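# Pour the ball into arm2's gutter and rest it

## Task

Get the ball out of whichever gutter currently holds it and into the gutter belonging to arm2, pouring from one gutter into another if that helps. At the end, arm2's gutter must be back on its rest bar with the ball inside it, and every robot must have released its grip and moved away. Nothing may count on a robot still holding it. The box must stay essentially where and how it was: any noticeable shift, lift, rotation or tilt fails the task. The ball must never drop noticeably below the level of the table tops while no robot is carrying it. Remember that a gutter retains the ball only while its open end is higher than the other end; holding it with the handle pointing straight up lets the ball roll out. Arm mounting positions in metres, with heading in degrees counter-clockwise from +x: arm1 at x=-1.71 y=+0.33 z=+0.86 heading -11; arm2 at x=+0.00 y=+0.05 z=+0.87 heading -88; arm3 at x=+1.71 y=+0.25 z=+0.92 heading -165.

## Robot and tools

ROBOTS. Three identical i2rt Big YAM arms, named arm1, arm2 and arm3. Each has six revolute joints, a two-finger gripper and a wrist camera that, with joints 1 and 6 at zero and the hand level and forward, rides above the hand looking toward the fingertips. Reach is roughly 1.0 m from the joint-1 axis. Joints move at different speeds, so the hand may sweep a wide, curved path between postures. Fixed room cameras: cam_end_1, cam_end_2, cam_gap_1, cam_gap_2, cam_side, cam_top. Wrist cameras: arm1_cam_wrist, arm2_cam_wrist, arm3_cam_wrist.

FRAMES. Everything is expressed in one common scene frame: origin on the floor, +z up. The point called hand lies midway between the fingertips; its z axis runs along the fingers, its y axis is the direction in which the fingers open and close. Each arm's foot pose is not printed; the mounting positions in the task are approximate.

JOINTS (absolute targets, radians unless noted; tolerance for counting as reached in brackets):
- joint1_rad -2.879..2.879 (0.045): yaw about the foot; positive is counter-clockwise seen from above; 0 points the arm along its foot's heading.
- joint2_rad 0..3.141 (0.14): shoulder; 0 has the upper arm roughly level and pointing backward, increasing raises it and then tips it forward.
- joint3_rad 0..3.019 (0.09): elbow; 0 folds the forearm onto the upper arm, increasing opens it.
- joint4_rad -1.692..1.57 (0.055): hand pitch; positive tilts fingers up.
- joint5_rad -1.57..1.57 (0.03): sideways hand swing; positive toward the arm's right.
- joint6_rad -2.094..2.094 (0.035): hand roll; positive is clockwise viewed from behind the hand.
- gripper_m 0..0.093 (0.003): fingertip separation in metres. Grip force tops out near 50 to 62 N per pad, lower on some grippers.

TOOLS.
execute_actions: argument actions is a list holding either nothing or a single action object. That object has optional keys arm1, arm2, arm3; each contains joints, a map from the joint names above to absolute target values (not offsets). One action can command several arms; all motions start at once and may finish at different moments. One action runs at most 15 s. Optional cameras: list of camera names, or ["all"]/null/omitted for every camera, or [] for none. An empty actions list just reports state and images. Any unrecognised key, camera name or out-of-range number rejects the whole call and nothing moves. Joints or arms you leave out may keep driving toward earlier targets, and joint_status will not reveal that.
wait: seconds, 0 to 10. Commands nothing new; the scene keeps running; returns state and images like an empty action.
zoom_image: camera (one name) and region [x0, y0, x1, y1] in pixels of that camera's most recent full image, top-left origin, at most 504 by 504. Only cameras present in the latest result can be zoomed.
read_manual: section, only "licences"; returns URDF licence texts, moves nothing.
finished_scene: scene, the integer number of the scene being closed. Irreversible; the reply states whether the goal was met. The goal must already hold steadily. Answering without any tool call ends everything.

RESULT LINES. Each result gives every robot's joint_positions and a joint_status per commanded joint, plus images ordered as listed on the pictures line. Status words: off_target (stopped short, may still be pushing); contact_stop or time_out (old target dropped, joint holds where it stopped); a time_out joint may keep pushing toward its target or a substitute at most 0.375, 0.375, 0.113, 0.225, 0.075, 0.3 rad (joints 1 to 6) from where it sits, and will move on its own if the path clears; not_followed (a safety check blocked that arm's joint targets; the gripper part still runs, and the blocked targets may be retried on later actions until replaced by acceptable ones). A line reading "joint command not followed", usually with a "cause:" line, marks such a block. on_its_own lists what moved or pushed without this call's command; its "held at" is the held target, not the actual position. To relieve a pushing joint, command its reported position. Tiny target changes may produce no movement. A loaded joint sinks. If a result reports a stop, any later execute_actions, wait or finished_scene calls in that same reply are skipped.

HEAT. Holding loads warms motors, even while you deliberate. A MOTOR HOT line appears from 85 °C; at 100 °C that arm and its gripper go limp and it falls, shown as an OVER-TEMPERATURE FAULT, and unfinished keys read limit_stop_at_motor_heat, so resend the targets. Some heat persists into later scenes.

TIMING. The simulation runs while you think, with the robots holding the last command. Shorter total robot motion is better.

AVOID. Arms never stop merely on contact; they keep forcing. Do not let two robots press hard together (this ends the run) or collide hard; the anti-collision check can react late and ignores fingers, gripper housings and wrist cameras, and no state line reports robot-to-robot contact. Do not knock anything out of the work area, disturb the box, drop or slam the gutters, or let the ball fall. Loose objects may occasionally get a brief push from outside.

Each tool is called after "Request:" by a JSON object that holds its "op" and its "data", one argument or row to a line.

## Session

Request:
{"op": "execute_actions", "data": {
  "actions": []
}}

Scene clock: 0.00 s.
arm1.joint_positions: joint1_rad=-0.041 joint2_rad=+0.299 joint3_rad=+1.704 joint4_rad=-1.499 joint5_rad=-0.005 joint6_rad=-0.086 gripper_m=+0.095
arm1.joint_status: not commanded
arm1.hand: x=-1.7264 y=+0.3259 z=+1.5224 quat_wxyz=(-0.665, -0.050, -0.738, +0.101) (m; scene frame)
arm2.joint_positions: joint1_rad=-0.700 joint2_rad=+0.303 joint3_rad=+1.373 joint4_rad=-1.200 joint5_rad=+0.085 joint6_rad=+0.158 gripper_m=+0.094
arm2.joint_status: not commanded
arm2.hand: x=-0.0782 y=-0.0222 z=+1.4861 quat_wxyz=(-0.305, -0.710, -0.244, +0.586) (m; scene frame)
arm3.joint_positions: joint1_rad=+0.773 joint2_rad=+0.252 joint3_rad=+1.626 joint4_rad=-1.452 joint5_rad=+0.246 joint6_rad=-0.143 gripper_m=+0.095
arm3.joint_status: not commanded
arm3.hand: x=+1.6853 y=+0.2817 z=+1.5628 quat_wxyz=(-0.208, -0.653, -0.333, +0.648) (m; scene frame)
pictures: arm1_cam_wrist, arm2_cam_wrist, arm3_cam_wrist, cam_end_1, cam_end_2, cam_gap_1, cam_gap_2, cam_side, cam_top
Images, in order (width x height): arm1_cam_wrist 504x504, arm2_cam_wrist 504x504, arm3_cam_wrist 504x504, cam_end_1 896x504, cam_end_2 896x504, cam_gap_1 896x504, cam_gap_2 896x504, cam_side 896x504, cam_top 896x504.

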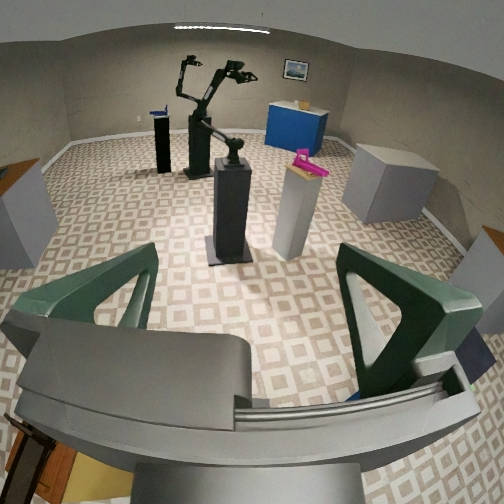

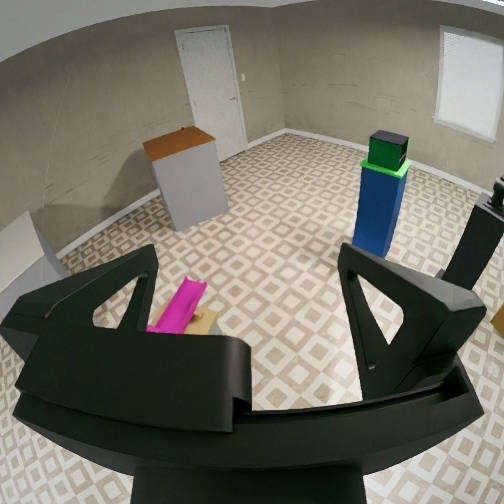

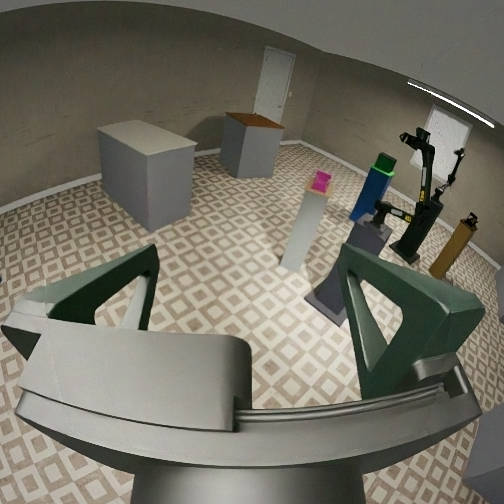

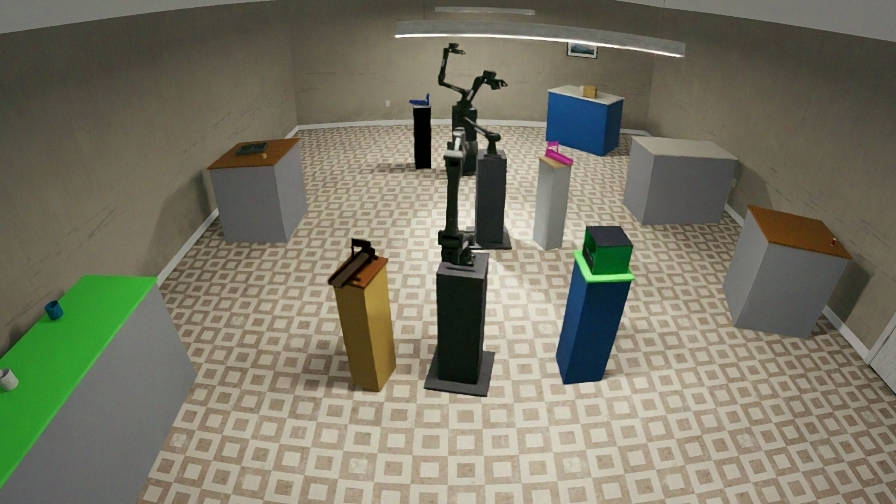

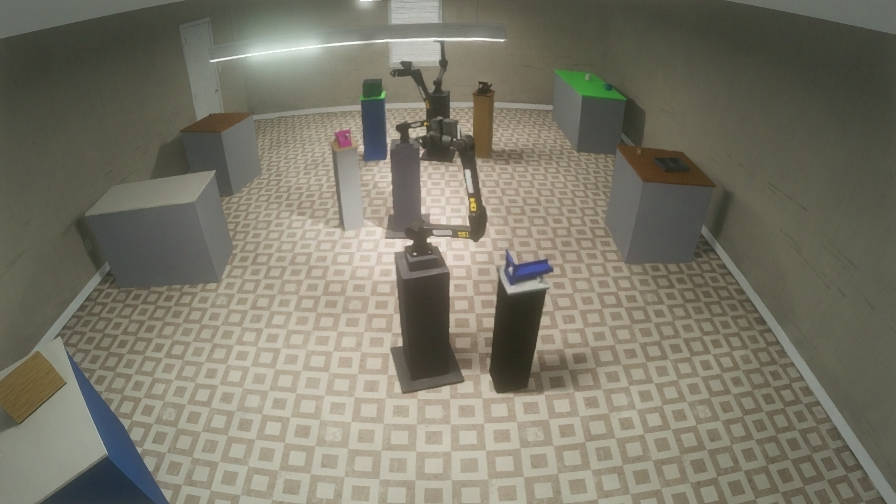

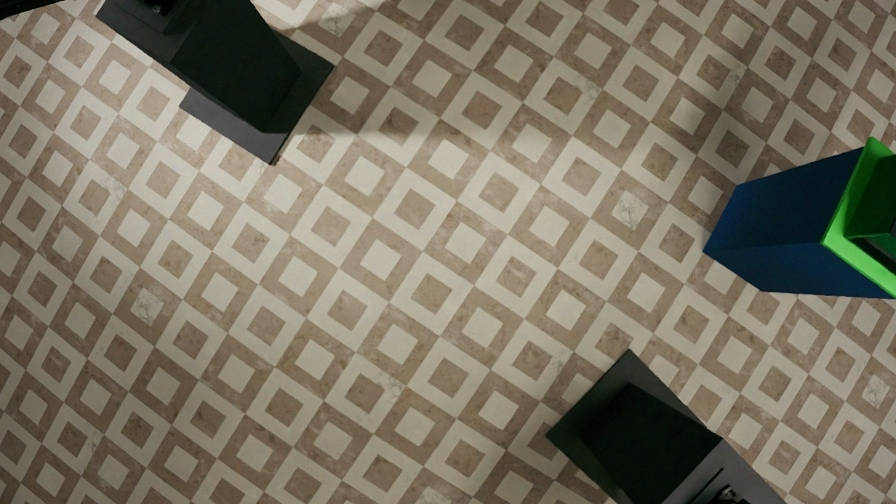

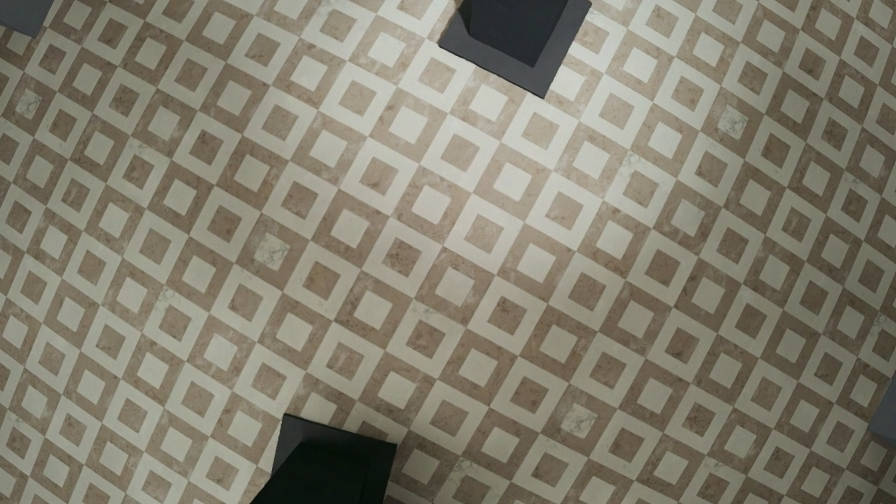

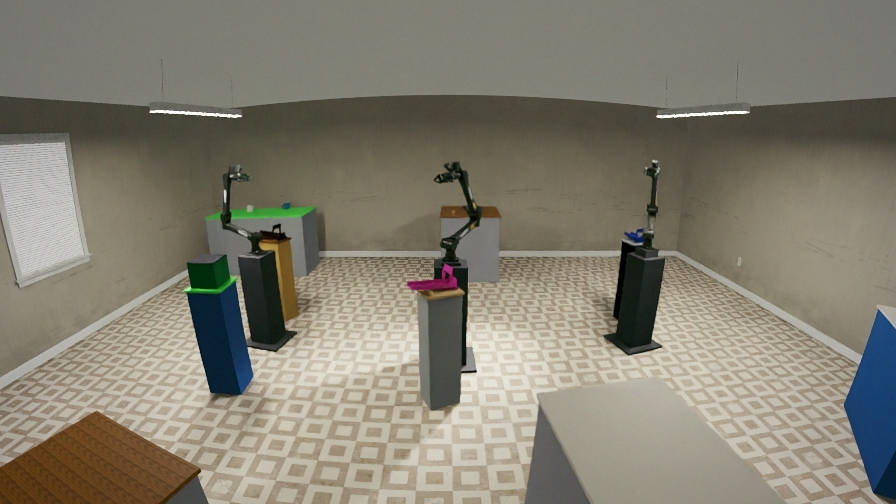

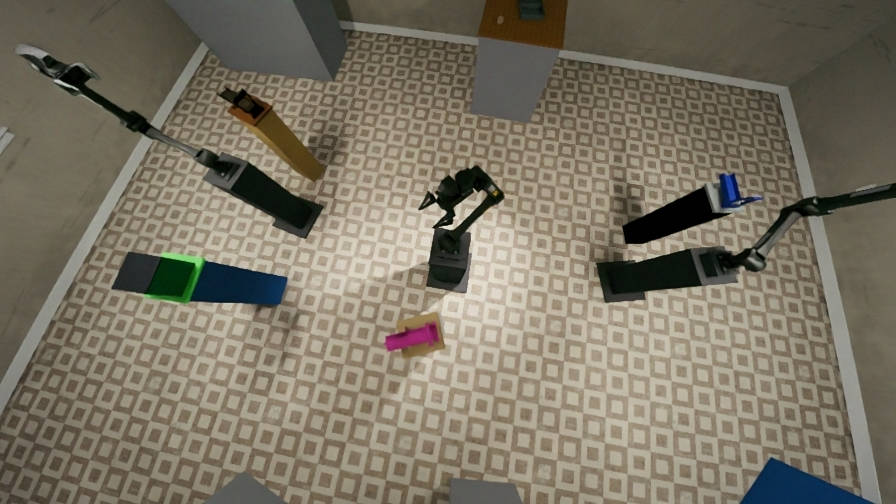

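Request:
{"op": "zoom_image", "data": {
  "camera": "cam_end_1",
  "region": [300, 210, 660, 310]
}}

Request:
{"op": "zoom_image", "data": {
  "camera": "cam_end_2",
  "region": [470, 230, 590, 310]
}}

Request:
{"op": "zoom_image", "data": {
  "camera": "cam_top",
  "region": [360, 290, 480, 380]
}}

Request:
{"op": "zoom_image", "data": {
  "camera": "cam_top",
  "region": [200, 70, 320, 160]
}}

Request:
{"op": "zoom_image", "data": {
  "camera": "cam_top",
  "region": [680, 160, 800, 250]
}}

Request:
{"op": "zoom_image", "data": {
  "camera": "cam_side",
  "region": [170, 210, 490, 320]
}}

Region (300, 210, 660, 310) of cam_end_1's 896x504 image, scaled by 1.400, with more detail than that image has.

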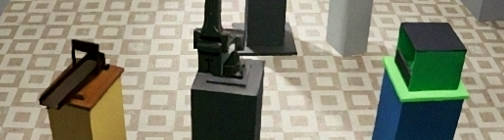

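Region (470, 230, 590, 310) of cam_end_2's 896x504 image, scaled by 4.200, with more detail than that image has.

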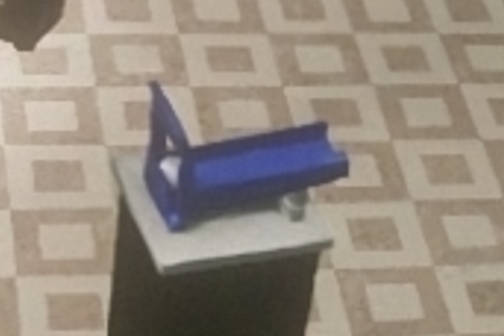

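Region (360, 290, 480, 380) of cam_top's 896x504 image, scaled by 4.200, with more detail than that image has; it fills the top 378 rows of this view, and the rest is white.

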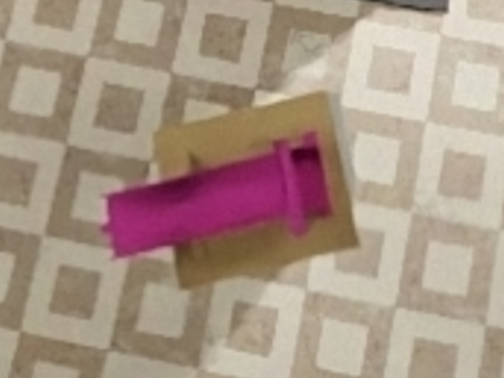

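Region (200, 70, 320, 160) of cam_top's 896x504 image, scaled by 4.200, with more detail than that image has; it fills the top 378 rows of this view, and the rest is white.

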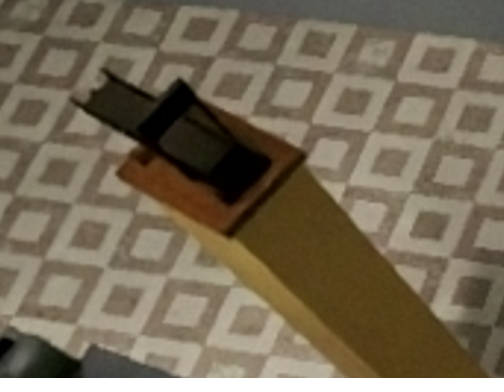

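Region (680, 160, 800, 250) of cam_top's 896x504 image, scaled by 4.200, with more detail than that image has; it fills the top 378 rows of this view, and the rest is white.

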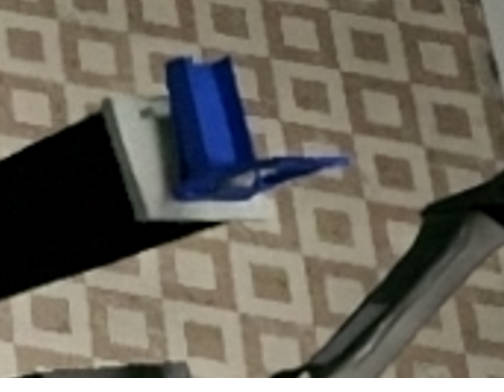

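Region (170, 210, 490, 320) of cam_side's 896x504 image, scaled by 1.575, with more detail than that image has; it fills the top 173 rows of this view, and the rest is white.

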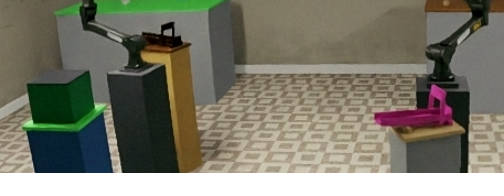

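Request:
{"op": "execute_actions", "data": {
  "actions": [
    {"arm1":{"joints":{"joint1_rad":-1.5,"joint2_rad":1.0,"joint3_rad":1.2,"joint4_rad":-1.1,"joint5_rad":0,"joint6_rad":0}},"arm2":{"joints":{"joint1_rad":0,"joint2_rad":1.2,"joint3_rad":1.3,"joint4_rad":-1.3,"joint5_rad":0,"joint6_rad":0}},"arm3":{"joints":{"joint1_rad":-2.0,"joint2_rad":1.0,"joint3_rad":1.2,"joint4_rad":-1.3,"joint5_rad":0,"joint6_rad":0}}}
  ],
  "cameras": ["arm1_cam_wrist","arm2_cam_wrist","arm3_cam_wrist","cam_top"]
}}

Scene clock: 35.03 s.
arm1.joint_positions: joint1_rad=-1.500 joint2_rad=+1.012 joint3_rad=+1.161 joint4_rad=-1.113 joint5_rad=+0.001 joint6_rad=-0.013 gripper_m=+0.095
arm1.joint_status: all done
arm1.hand: x=-1.7600 y=-0.0701 z=+1.2028 quat_wxyz=(-0.196, -0.708, -0.641, +0.223) (m; scene frame)
arm2.joint_positions: joint1_rad=-0.001 joint2_rad=+1.210 joint3_rad=+1.287 joint4_rad=-1.286 joint5_rad=+0.002 joint6_rad=+0.014 gripper_m=+0.094
arm2.joint_status: all done
arm2.hand: x=+0.0101 y=-0.3684 z=+1.1843 quat_wxyz=(-0.130, -0.691, -0.699, +0.127) (m; scene frame)
arm3.joint_positions: joint1_rad=-1.997 joint2_rad=+1.014 joint3_rad=+1.170 joint4_rad=-1.303 joint5_rad=+0.001 joint6_rad=-0.010 gripper_m=+0.095
arm3.joint_status: all done
arm3.hand: x=+1.7757 y=+0.6009 z=+1.2392 quat_wxyz=(+0.162, -0.634, +0.744, +0.134) (m; scene frame)
pictures: arm1_cam_wrist, arm2_cam_wrist, arm3_cam_wrist, cam_top
Images, in order (width x height): arm1_cam_wrist 504x504, arm2_cam_wrist 504x504, arm3_cam_wrist 504x504, cam_top 896x504.

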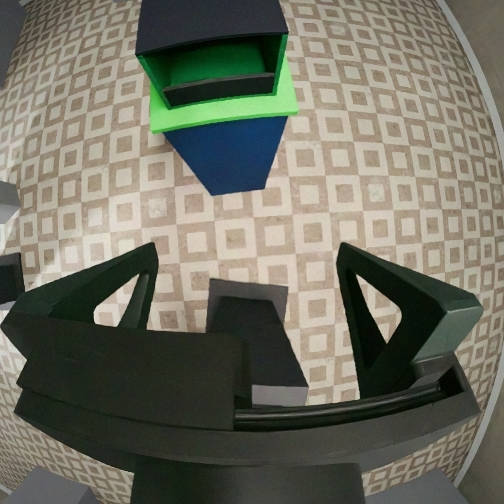

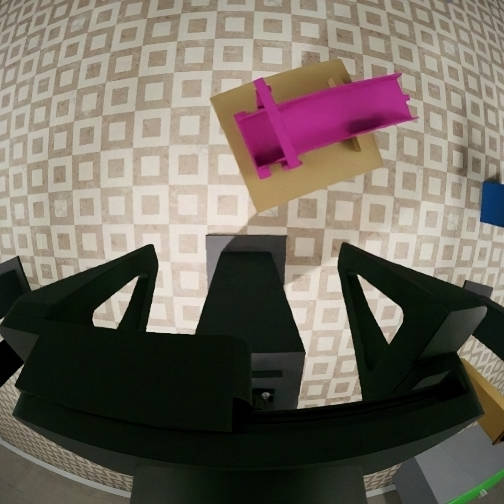

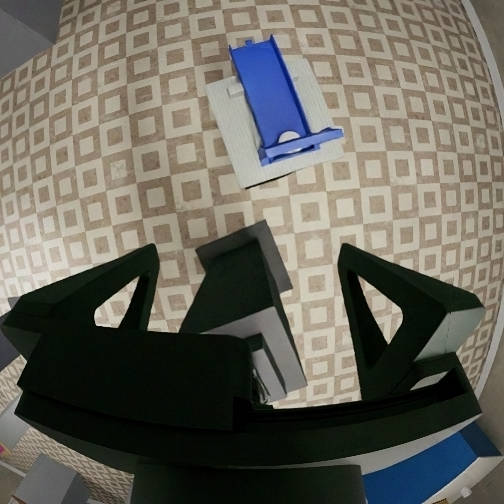

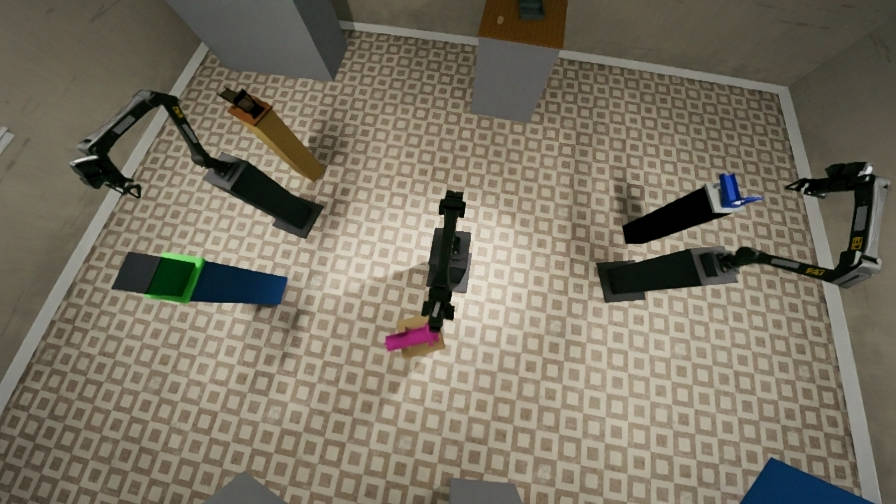

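Request:
{"op": "zoom_image", "data": {
  "camera": "arm3_cam_wrist",
  "region": [190, 20, 370, 200]
}}

Request:
{"op": "zoom_image", "data": {
  "camera": "arm2_cam_wrist",
  "region": [200, 40, 430, 220]
}}

Request:
{"op": "zoom_image", "data": {
  "camera": "cam_side",
  "region": [390, 250, 490, 310]
}}

Region (190, 20, 370, 200) of arm3_cam_wrist's 504x504 image, scaled by 2.800, with more detail than that image has.

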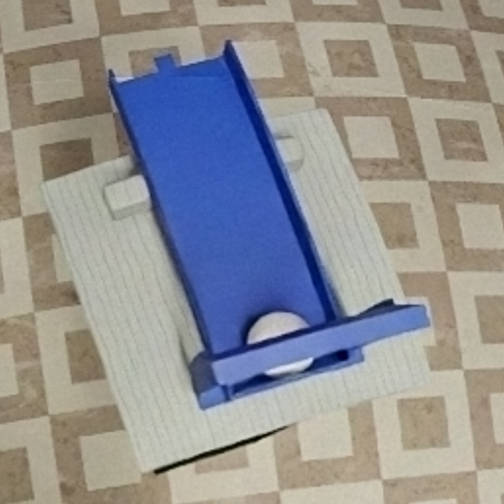

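Region (200, 40, 430, 220) of arm2_cam_wrist's 504x504 image, scaled by 2.191, with more detail than that image has; it fills the top 394 rows of this view, and the rest is white.

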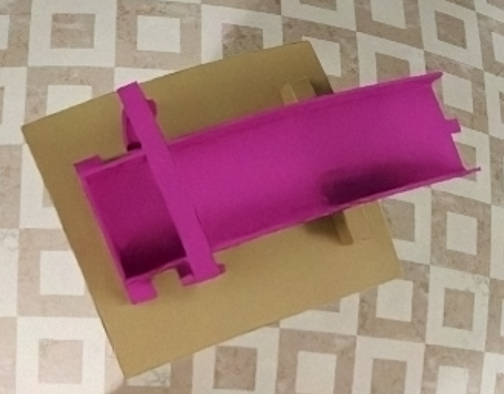

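This scene's latest camera images include none from cam_side. They are from: arm1_cam_wrist, arm2_cam_wrist, arm3_cam_wrist, cam_top. Call execute_actions without "cameras", or with cam_side in "cameras", to get its image.

Request:
{"op": "execute_actions", "data": {
  "actions": [
    {"arm2":{"joints":{"joint1_rad":-0.067,"joint2_rad":1.963,"joint3_rad":2.136,"joint4_rad":-1.52,"joint6_rad":-0.35}},"arm3":{"joints":{"joint1_rad":-2.16,"joint2_rad":1.861,"joint3_rad":1.998,"joint4_rad":-1.69,"joint6_rad":1.07}}}
  ],
  "cameras": ["arm2_cam_wrist","arm3_cam_wrist","cam_end_2","cam_side"]
}}

Request:
{"op": "zoom_image", "data": {
  "camera": "cam_end_2",
  "region": [450, 190, 610, 310]
}}

Request:
{"op": "zoom_image", "data": {
  "camera": "cam_side",
  "region": [370, 200, 530, 320]
}}

Scene clock: 82.07 s.
arm1.joint_positions: joint1_rad=-1.500 joint2_rad=+1.012 joint3_rad=+1.161 joint4_rad=-1.113 joint5_rad=+0.001 joint6_rad=-0.013 gripper_m=+0.095
arm1.joint_status: not commanded
arm1.hand: x=-1.7600 y=-0.0701 z=+1.2028 quat_wxyz=(-0.196, -0.708, -0.641, +0.223) (m; scene frame)
arm2.joint_positions: joint1_rad=-0.065 joint2_rad=+1.981 joint3_rad=+2.077 joint4_rad=-1.506 joint5_rad=+0.002 joint6_rad=-0.335 gripper_m=+0.094
arm2.joint_status: all done
arm2.hand: x=-0.0254 y=-0.6031 z=+1.1215 quat_wxyz=(-0.045, -0.593, -0.801, +0.069) (m; scene frame)
arm3.joint_positions: joint1_rad=-2.162 joint2_rad=+1.869 joint3_rad=+1.943 joint4_rad=-1.677 joint5_rad=+0.000 joint6_rad=+1.058 gripper_m=+0.095
arm3.joint_status: all done
joint sent to its limit — the command would take arm3.joint4_rad past its lower limit, so that joint was sent only as far as its limit.
arm3.hand: x=+1.9027 y=+0.7877 z=+1.1712 quat_wxyz=(-0.006, -0.089, +0.996, -0.015) (m; scene frame)
pictures: arm2_cam_wrist, arm3_cam_wrist, cam_end_2, cam_side
Images, in order (width x height): arm2_cam_wrist 504x504, arm3_cam_wrist 504x504, cam_end_2 896x504, cam_side 896x504.

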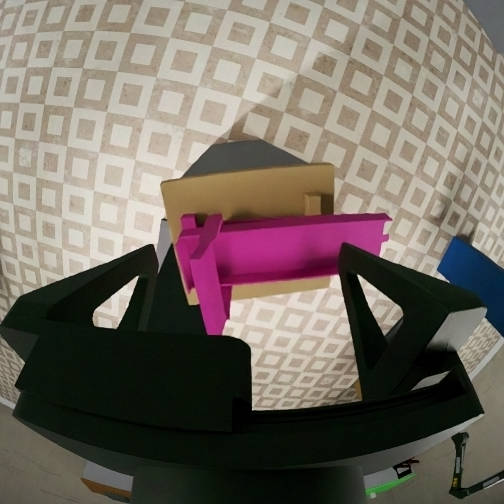

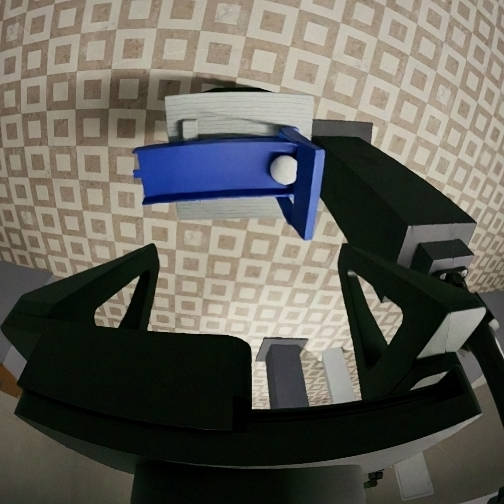

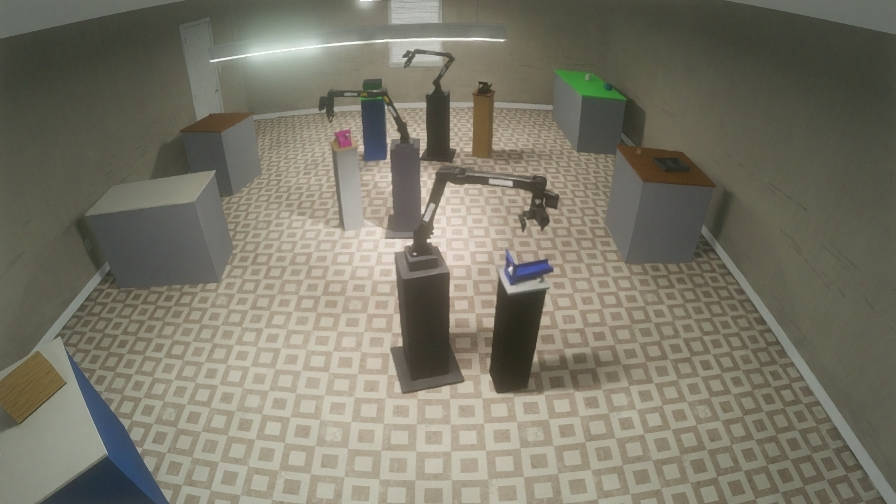

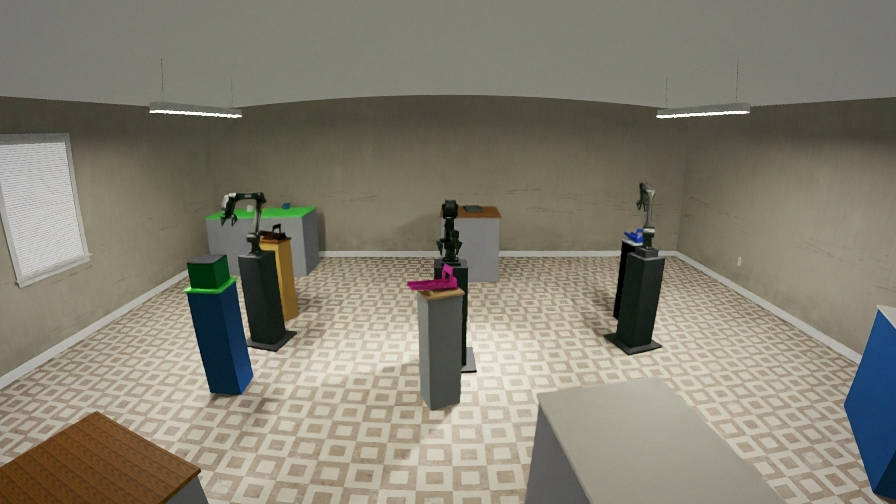

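Region (450, 190, 610, 310) of cam_end_2's 896x504 image, scaled by 3.150, with more detail than that image has; it fills the top 378 rows of this view, and the rest is white.

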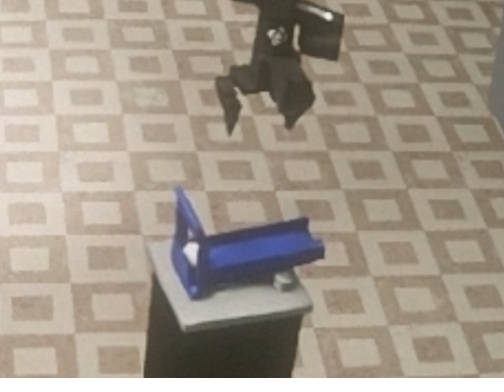

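Region (370, 200, 530, 320) of cam_side's 896x504 image, scaled by 3.150, with more detail than that image has; it fills the top 378 rows of this view, and the rest is white.

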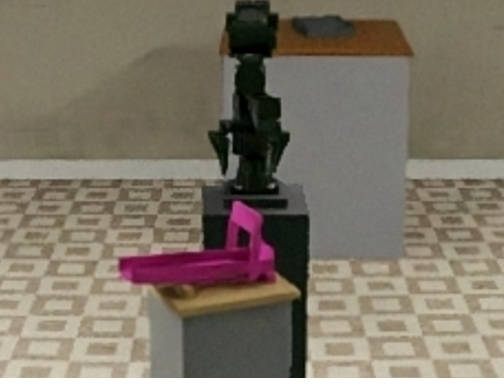

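Request:
{"op": "execute_actions", "data": {
  "actions": [
    {"arm2":{"joints":{"joint1_rad":-0.058,"joint2_rad":1.815,"joint3_rad":1.9,"joint4_rad":-1.53}},"arm3":{"joints":{"joint1_rad":-2.262,"joint2_rad":1.646,"joint3_rad":1.55,"joint4_rad":-1.475,"joint6_rad":0.96}}}
  ],
  "cameras": ["arm2_cam_wrist","arm3_cam_wrist","cam_end_2","cam_side"]
}}

Request:
{"op": "zoom_image", "data": {
  "camera": "cam_end_2",
  "region": [450, 190, 610, 310]
}}

Request:
{"op": "zoom_image", "data": {
  "camera": "cam_side",
  "region": [370, 200, 530, 320]
}}

Scene clock: 111.03 s.
arm1.joint_positions: joint1_rad=-1.500 joint2_rad=+1.012 joint3_rad=+1.161 joint4_rad=-1.113 joint5_rad=+0.001 joint6_rad=-0.013 gripper_m=+0.095
arm1.joint_status: not commanded
arm1.hand: x=-1.7600 y=-0.0701 z=+1.2028 quat_wxyz=(-0.196, -0.708, -0.641, +0.223) (m; scene frame)
arm2.joint_positions: joint1_rad=-0.065 joint2_rad=+1.807 joint3_rad=+1.901 joint4_rad=-1.519 joint5_rad=+0.002 joint6_rad=-0.335 gripper_m=+0.094
arm2.joint_status: all done
arm2.hand: x=-0.0230 y=-0.5409 z=+1.1520 quat_wxyz=(-0.041, -0.593, -0.802, +0.063) (m; scene frame)
arm3.joint_positions: joint1_rad=-2.270 joint2_rad=+1.642 joint3_rad=+1.544 joint4_rad=-1.487 joint5_rad=+0.001 joint6_rad=+0.972 gripper_m=+0.095
arm3.joint_status: all done
arm3.hand: x=+1.9266 y=+0.6937 z=+1.1364 quat_wxyz=(-0.003, -0.078, +0.997, -0.007) (m; scene frame)
pictures: arm2_cam_wrist, arm3_cam_wrist, cam_end_2, cam_side
Images, in order (width x height): arm2_cam_wrist 504x504, arm3_cam_wrist 504x504, cam_end_2 896x504, cam_side 896x504.

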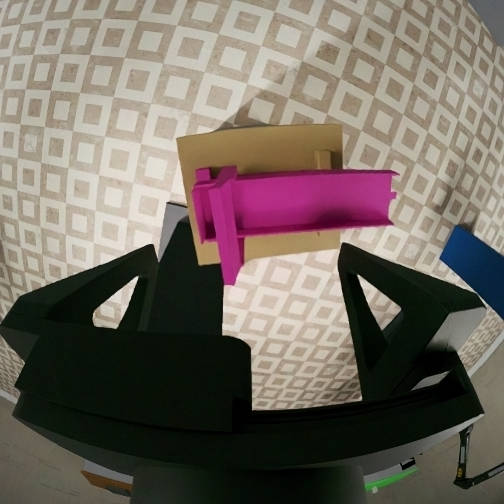

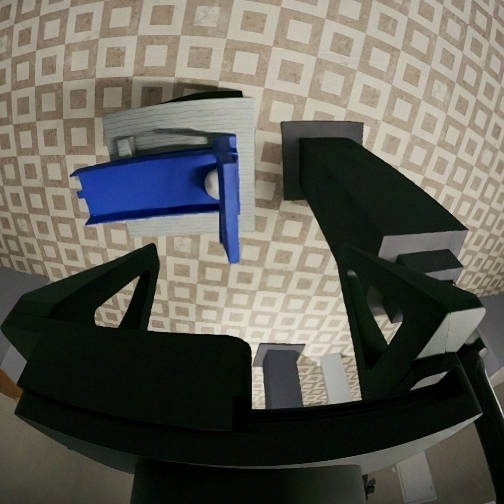

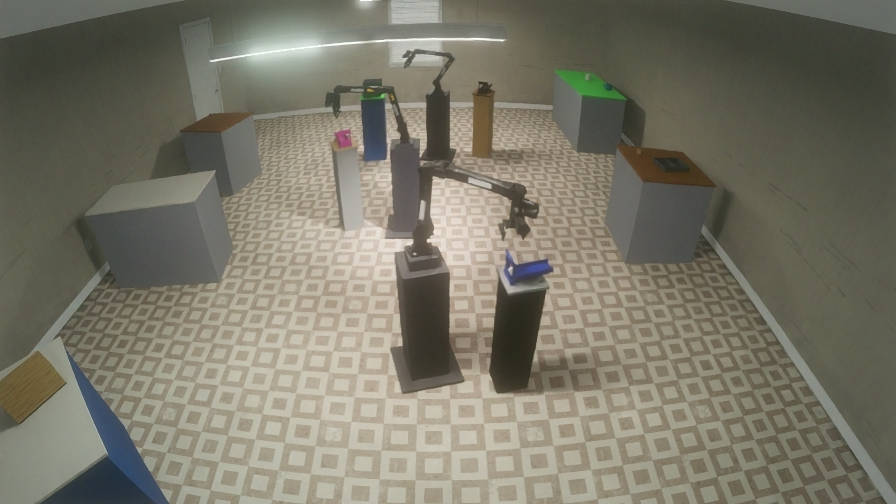

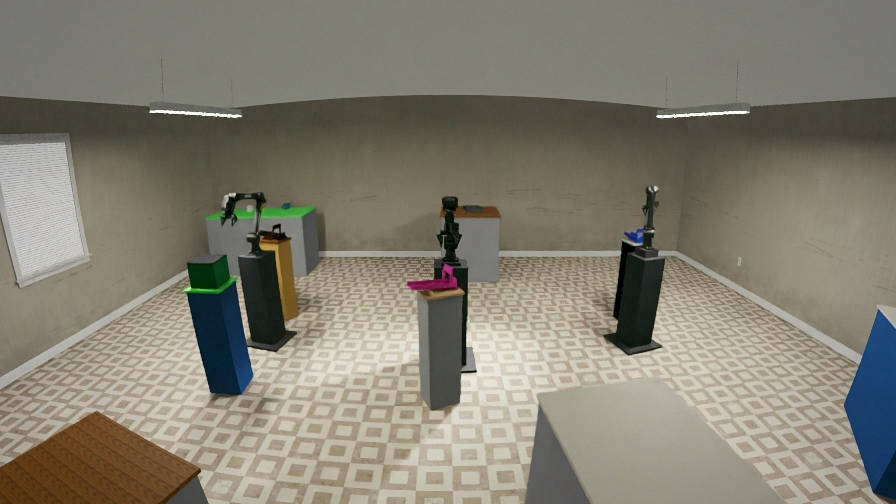

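Region (450, 190, 610, 310) of cam_end_2's 896x504 image, scaled by 3.150, with more detail than that image has; it fills the top 378 rows of this view, and the rest is white.

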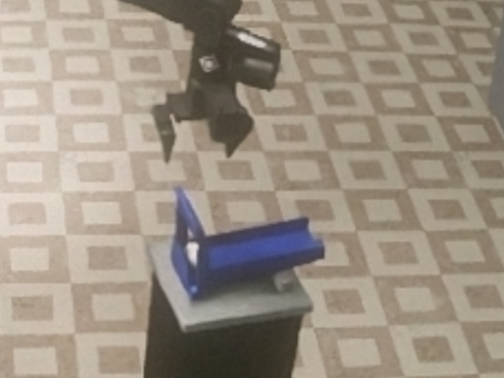

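Region (370, 200, 530, 320) of cam_side's 896x504 image, scaled by 3.150, with more detail than that image has; it fills the top 378 rows of this view, and the rest is white.

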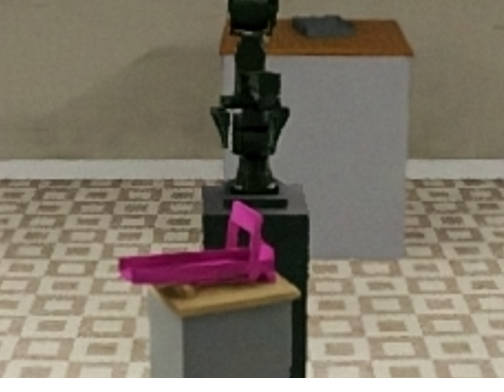

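Request:
{"op": "execute_actions", "data": {
  "actions": [
    {"arm2":{"joints":{"joint1_rad":-0.048,"joint2_rad":1.753,"joint3_rad":1.606,"joint4_rad":-1.353}},"arm3":{"joints":{"joint1_rad":-2.265,"joint2_rad":1.709,"joint3_rad":1.444,"joint4_rad":-1.306}}}
  ],
  "cameras": ["arm2_cam_wrist","arm3_cam_wrist","cam_end_2","cam_side"]
}}

Request:
{"op": "zoom_image", "data": {
  "camera": "cam_end_2",
  "region": [450, 190, 610, 310]
}}

Request:
{"op": "zoom_image", "data": {
  "camera": "cam_side",
  "region": [370, 200, 530, 320]
}}

Scene clock: 136.10 s.
arm1.joint_positions: joint1_rad=-1.500 joint2_rad=+1.012 joint3_rad=+1.161 joint4_rad=-1.113 joint5_rad=+0.001 joint6_rad=-0.013 gripper_m=+0.095
arm1.joint_status: not commanded
arm1.hand: x=-1.7600 y=-0.0701 z=+1.2028 quat_wxyz=(-0.196, -0.708, -0.641, +0.223) (m; scene frame)
arm2.joint_positions: joint1_rad=-0.060 joint2_rad=+1.759 joint3_rad=+1.598 joint4_rad=-1.369 joint5_rad=+0.002 joint6_rad=-0.335 gripper_m=+0.094
arm2.joint_status: all done
arm2.hand: x=-0.0187 y=-0.4952 z=+1.0589 quat_wxyz=(-0.011, -0.592, -0.805, +0.019) (m; scene frame)
arm3.joint_positions: joint1_rad=-2.270 joint2_rad=+1.712 joint3_rad=+1.438 joint4_rad=-1.318 joint5_rad=+0.001 joint6_rad=+0.971 gripper_m=+0.095
arm3.joint_status: all done
arm3.hand: x=+1.9316 y=+0.7042 z=+1.0629 quat_wxyz=(-0.005, -0.078, +0.997, -0.010) (m; scene frame)
pictures: arm2_cam_wrist, arm3_cam_wrist, cam_end_2, cam_side
Images, in order (width x height): arm2_cam_wrist 504x504, arm3_cam_wrist 504x504, cam_end_2 896x504, cam_side 896x504.

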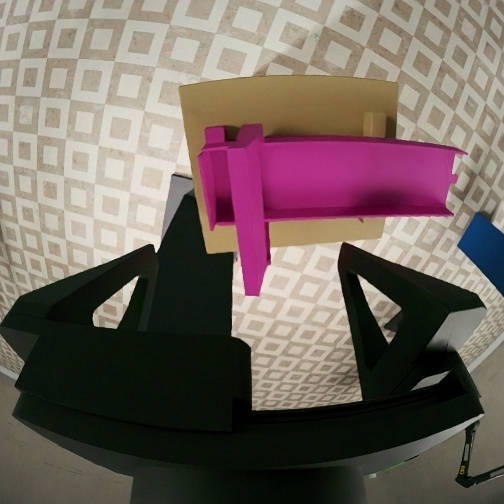

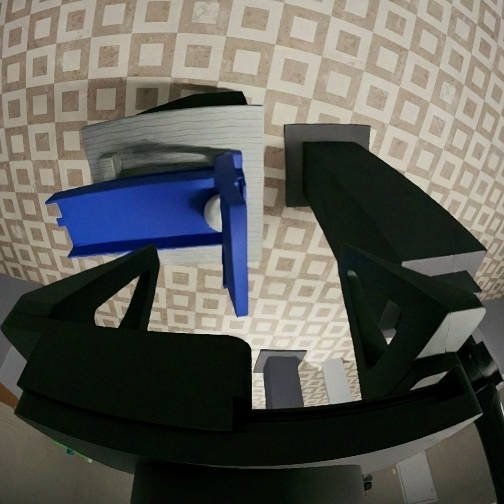

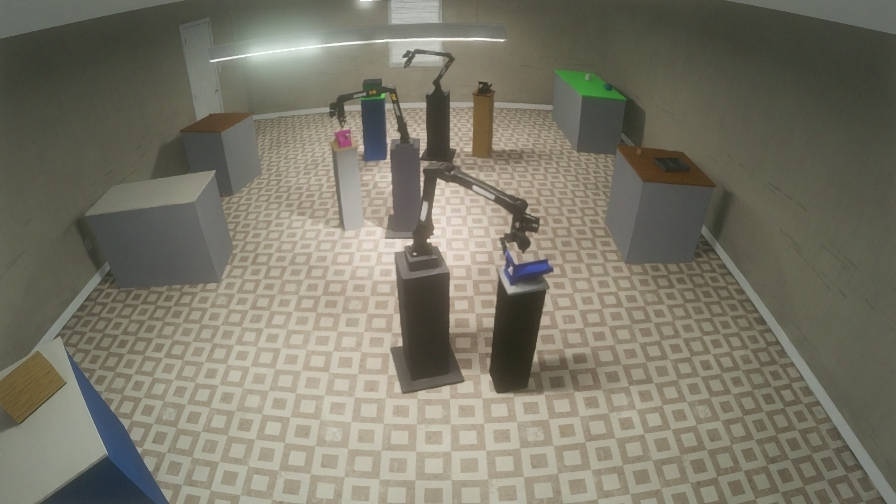

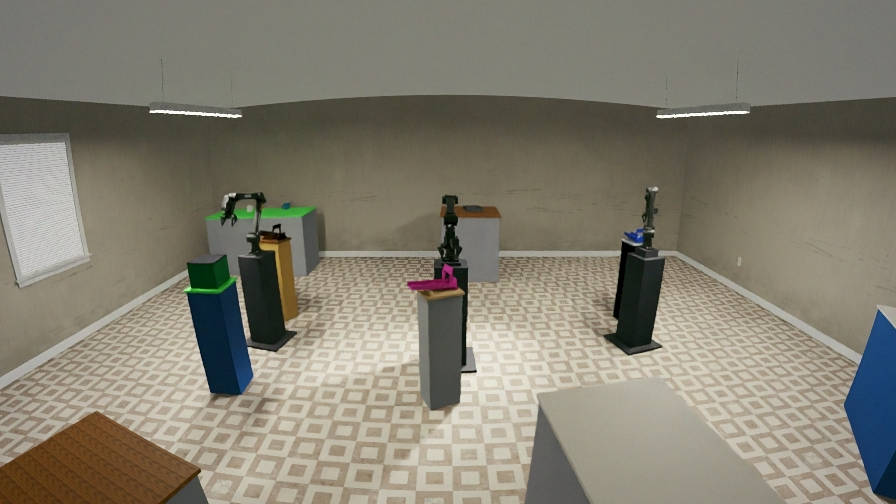

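Region (450, 190, 610, 310) of cam_end_2's 896x504 image, scaled by 3.150, with more detail than that image has; it fills the top 378 rows of this view, and the rest is white.

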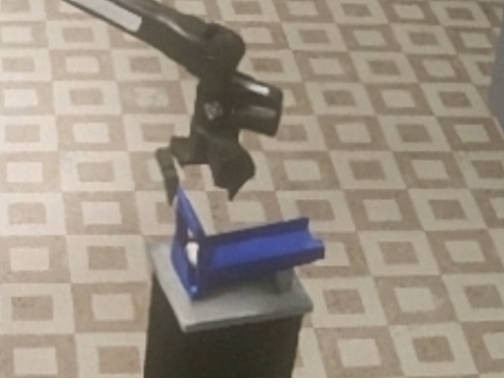

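Region (370, 200, 530, 320) of cam_side's 896x504 image, scaled by 3.150, with more detail than that image has; it fills the top 378 rows of this view, and the rest is white.

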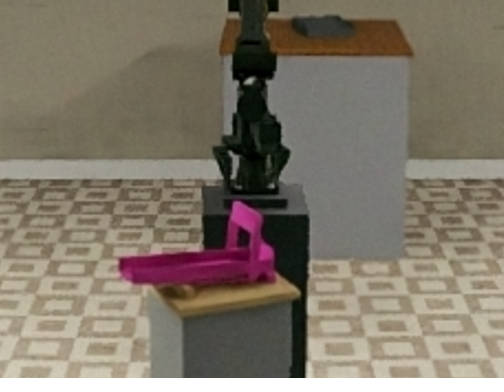

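Request:
{"op": "execute_actions", "data": {
  "actions": [
    {"arm2":{"joints":{"joint2_rad":1.787,"joint3_rad":1.537,"joint4_rad":-1.27}},"arm3":{"joints":{"joint1_rad":-2.21,"joint2_rad":1.712,"joint3_rad":1.295,"joint4_rad":-1.145,"joint6_rad":1.02}}}
  ],
  "cameras": ["arm2_cam_wrist","arm3_cam_wrist","cam_end_2","cam_side"]
}}

Request:
{"op": "zoom_image", "data": {
  "camera": "cam_end_2",
  "region": [450, 190, 610, 310]
}}

Request:
{"op": "zoom_image", "data": {
  "camera": "cam_side",
  "region": [370, 200, 530, 320]
}}

Scene clock: 161.23 s.
arm1.joint_positions: joint1_rad=-1.500 joint2_rad=+1.012 joint3_rad=+1.161 joint4_rad=-1.113 joint5_rad=+0.001 joint6_rad=-0.013 gripper_m=+0.095
arm1.joint_status: not commanded
arm1.hand: x=-1.7600 y=-0.0701 z=+1.2028 quat_wxyz=(-0.196, -0.708, -0.641, +0.223) (m; scene frame)
arm2.joint_positions: joint1_rad=-0.060 joint2_rad=+1.786 joint3_rad=+1.535 joint4_rad=-1.286 joint5_rad=+0.002 joint6_rad=-0.335 gripper_m=+0.094
arm2.joint_status: all done
arm2.hand: x=-0.0187 y=-0.4965 z=+1.0215 quat_wxyz=(-0.009, -0.592, -0.805, +0.016) (m; scene frame)
arm3.joint_positions: joint1_rad=-2.206 joint2_rad=+1.712 joint3_rad=+1.289 joint4_rad=-1.158 joint5_rad=+0.001 joint6_rad=+1.008 gripper_m=+0.095
arm3.joint_status: all done
arm3.hand: x=+1.8960 y=+0.7015 z=+1.0093 quat_wxyz=(-0.002, -0.092, +0.996, -0.005) (m; scene frame)
pictures: arm2_cam_wrist, arm3_cam_wrist, cam_end_2, cam_side
Images, in order (width x height): arm2_cam_wrist 504x504, arm3_cam_wrist 504x504, cam_end_2 896x504, cam_side 896x504.

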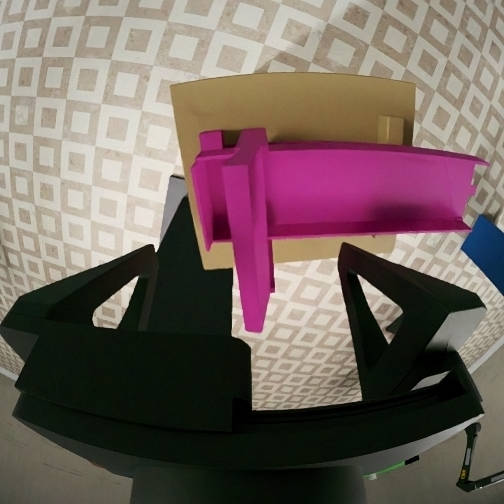

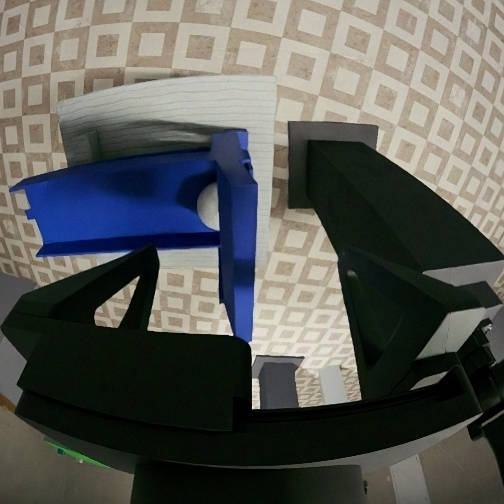

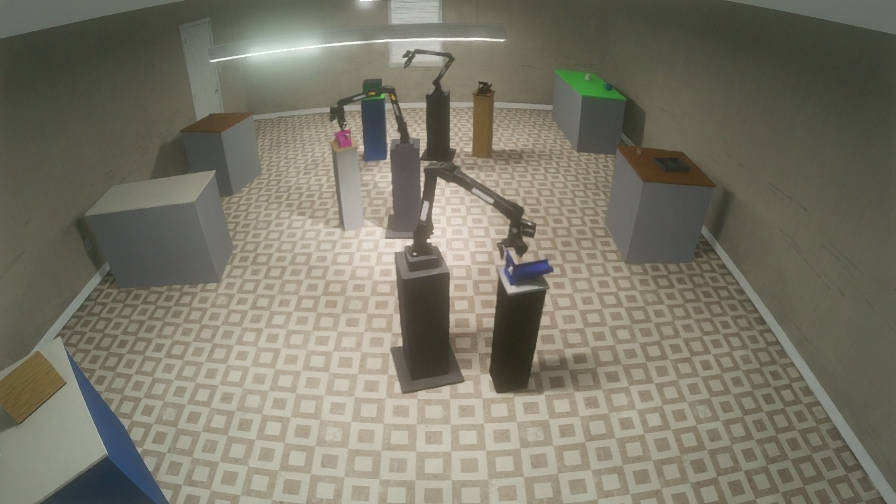

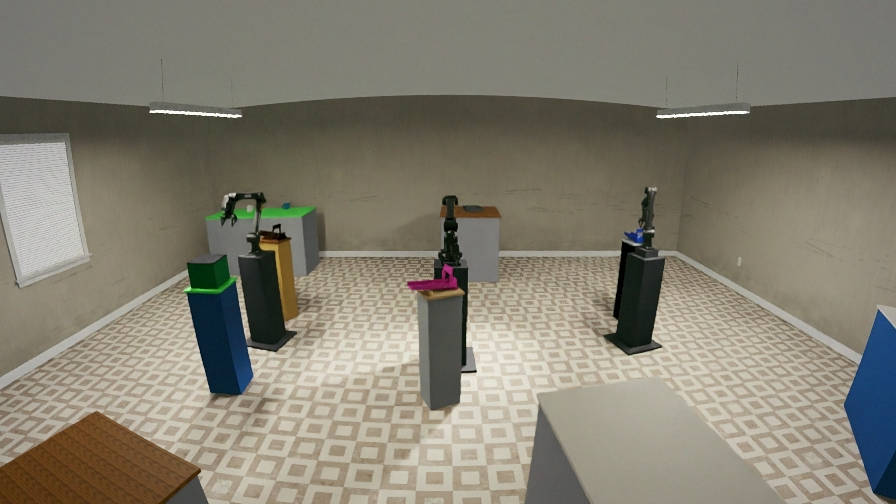

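Region (450, 190, 610, 310) of cam_end_2's 896x504 image, scaled by 3.150, with more detail than that image has; it fills the top 378 rows of this view, and the rest is white.

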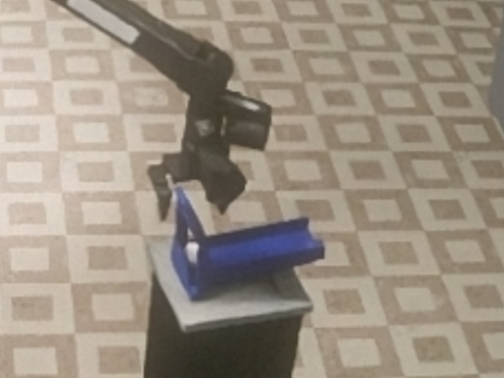

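Region (370, 200, 530, 320) of cam_side's 896x504 image, scaled by 3.150, with more detail than that image has; it fills the top 378 rows of this view, and the rest is white.

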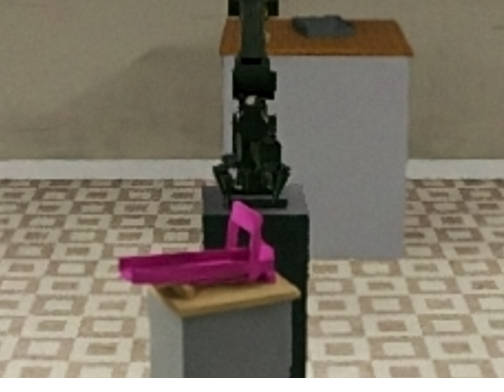

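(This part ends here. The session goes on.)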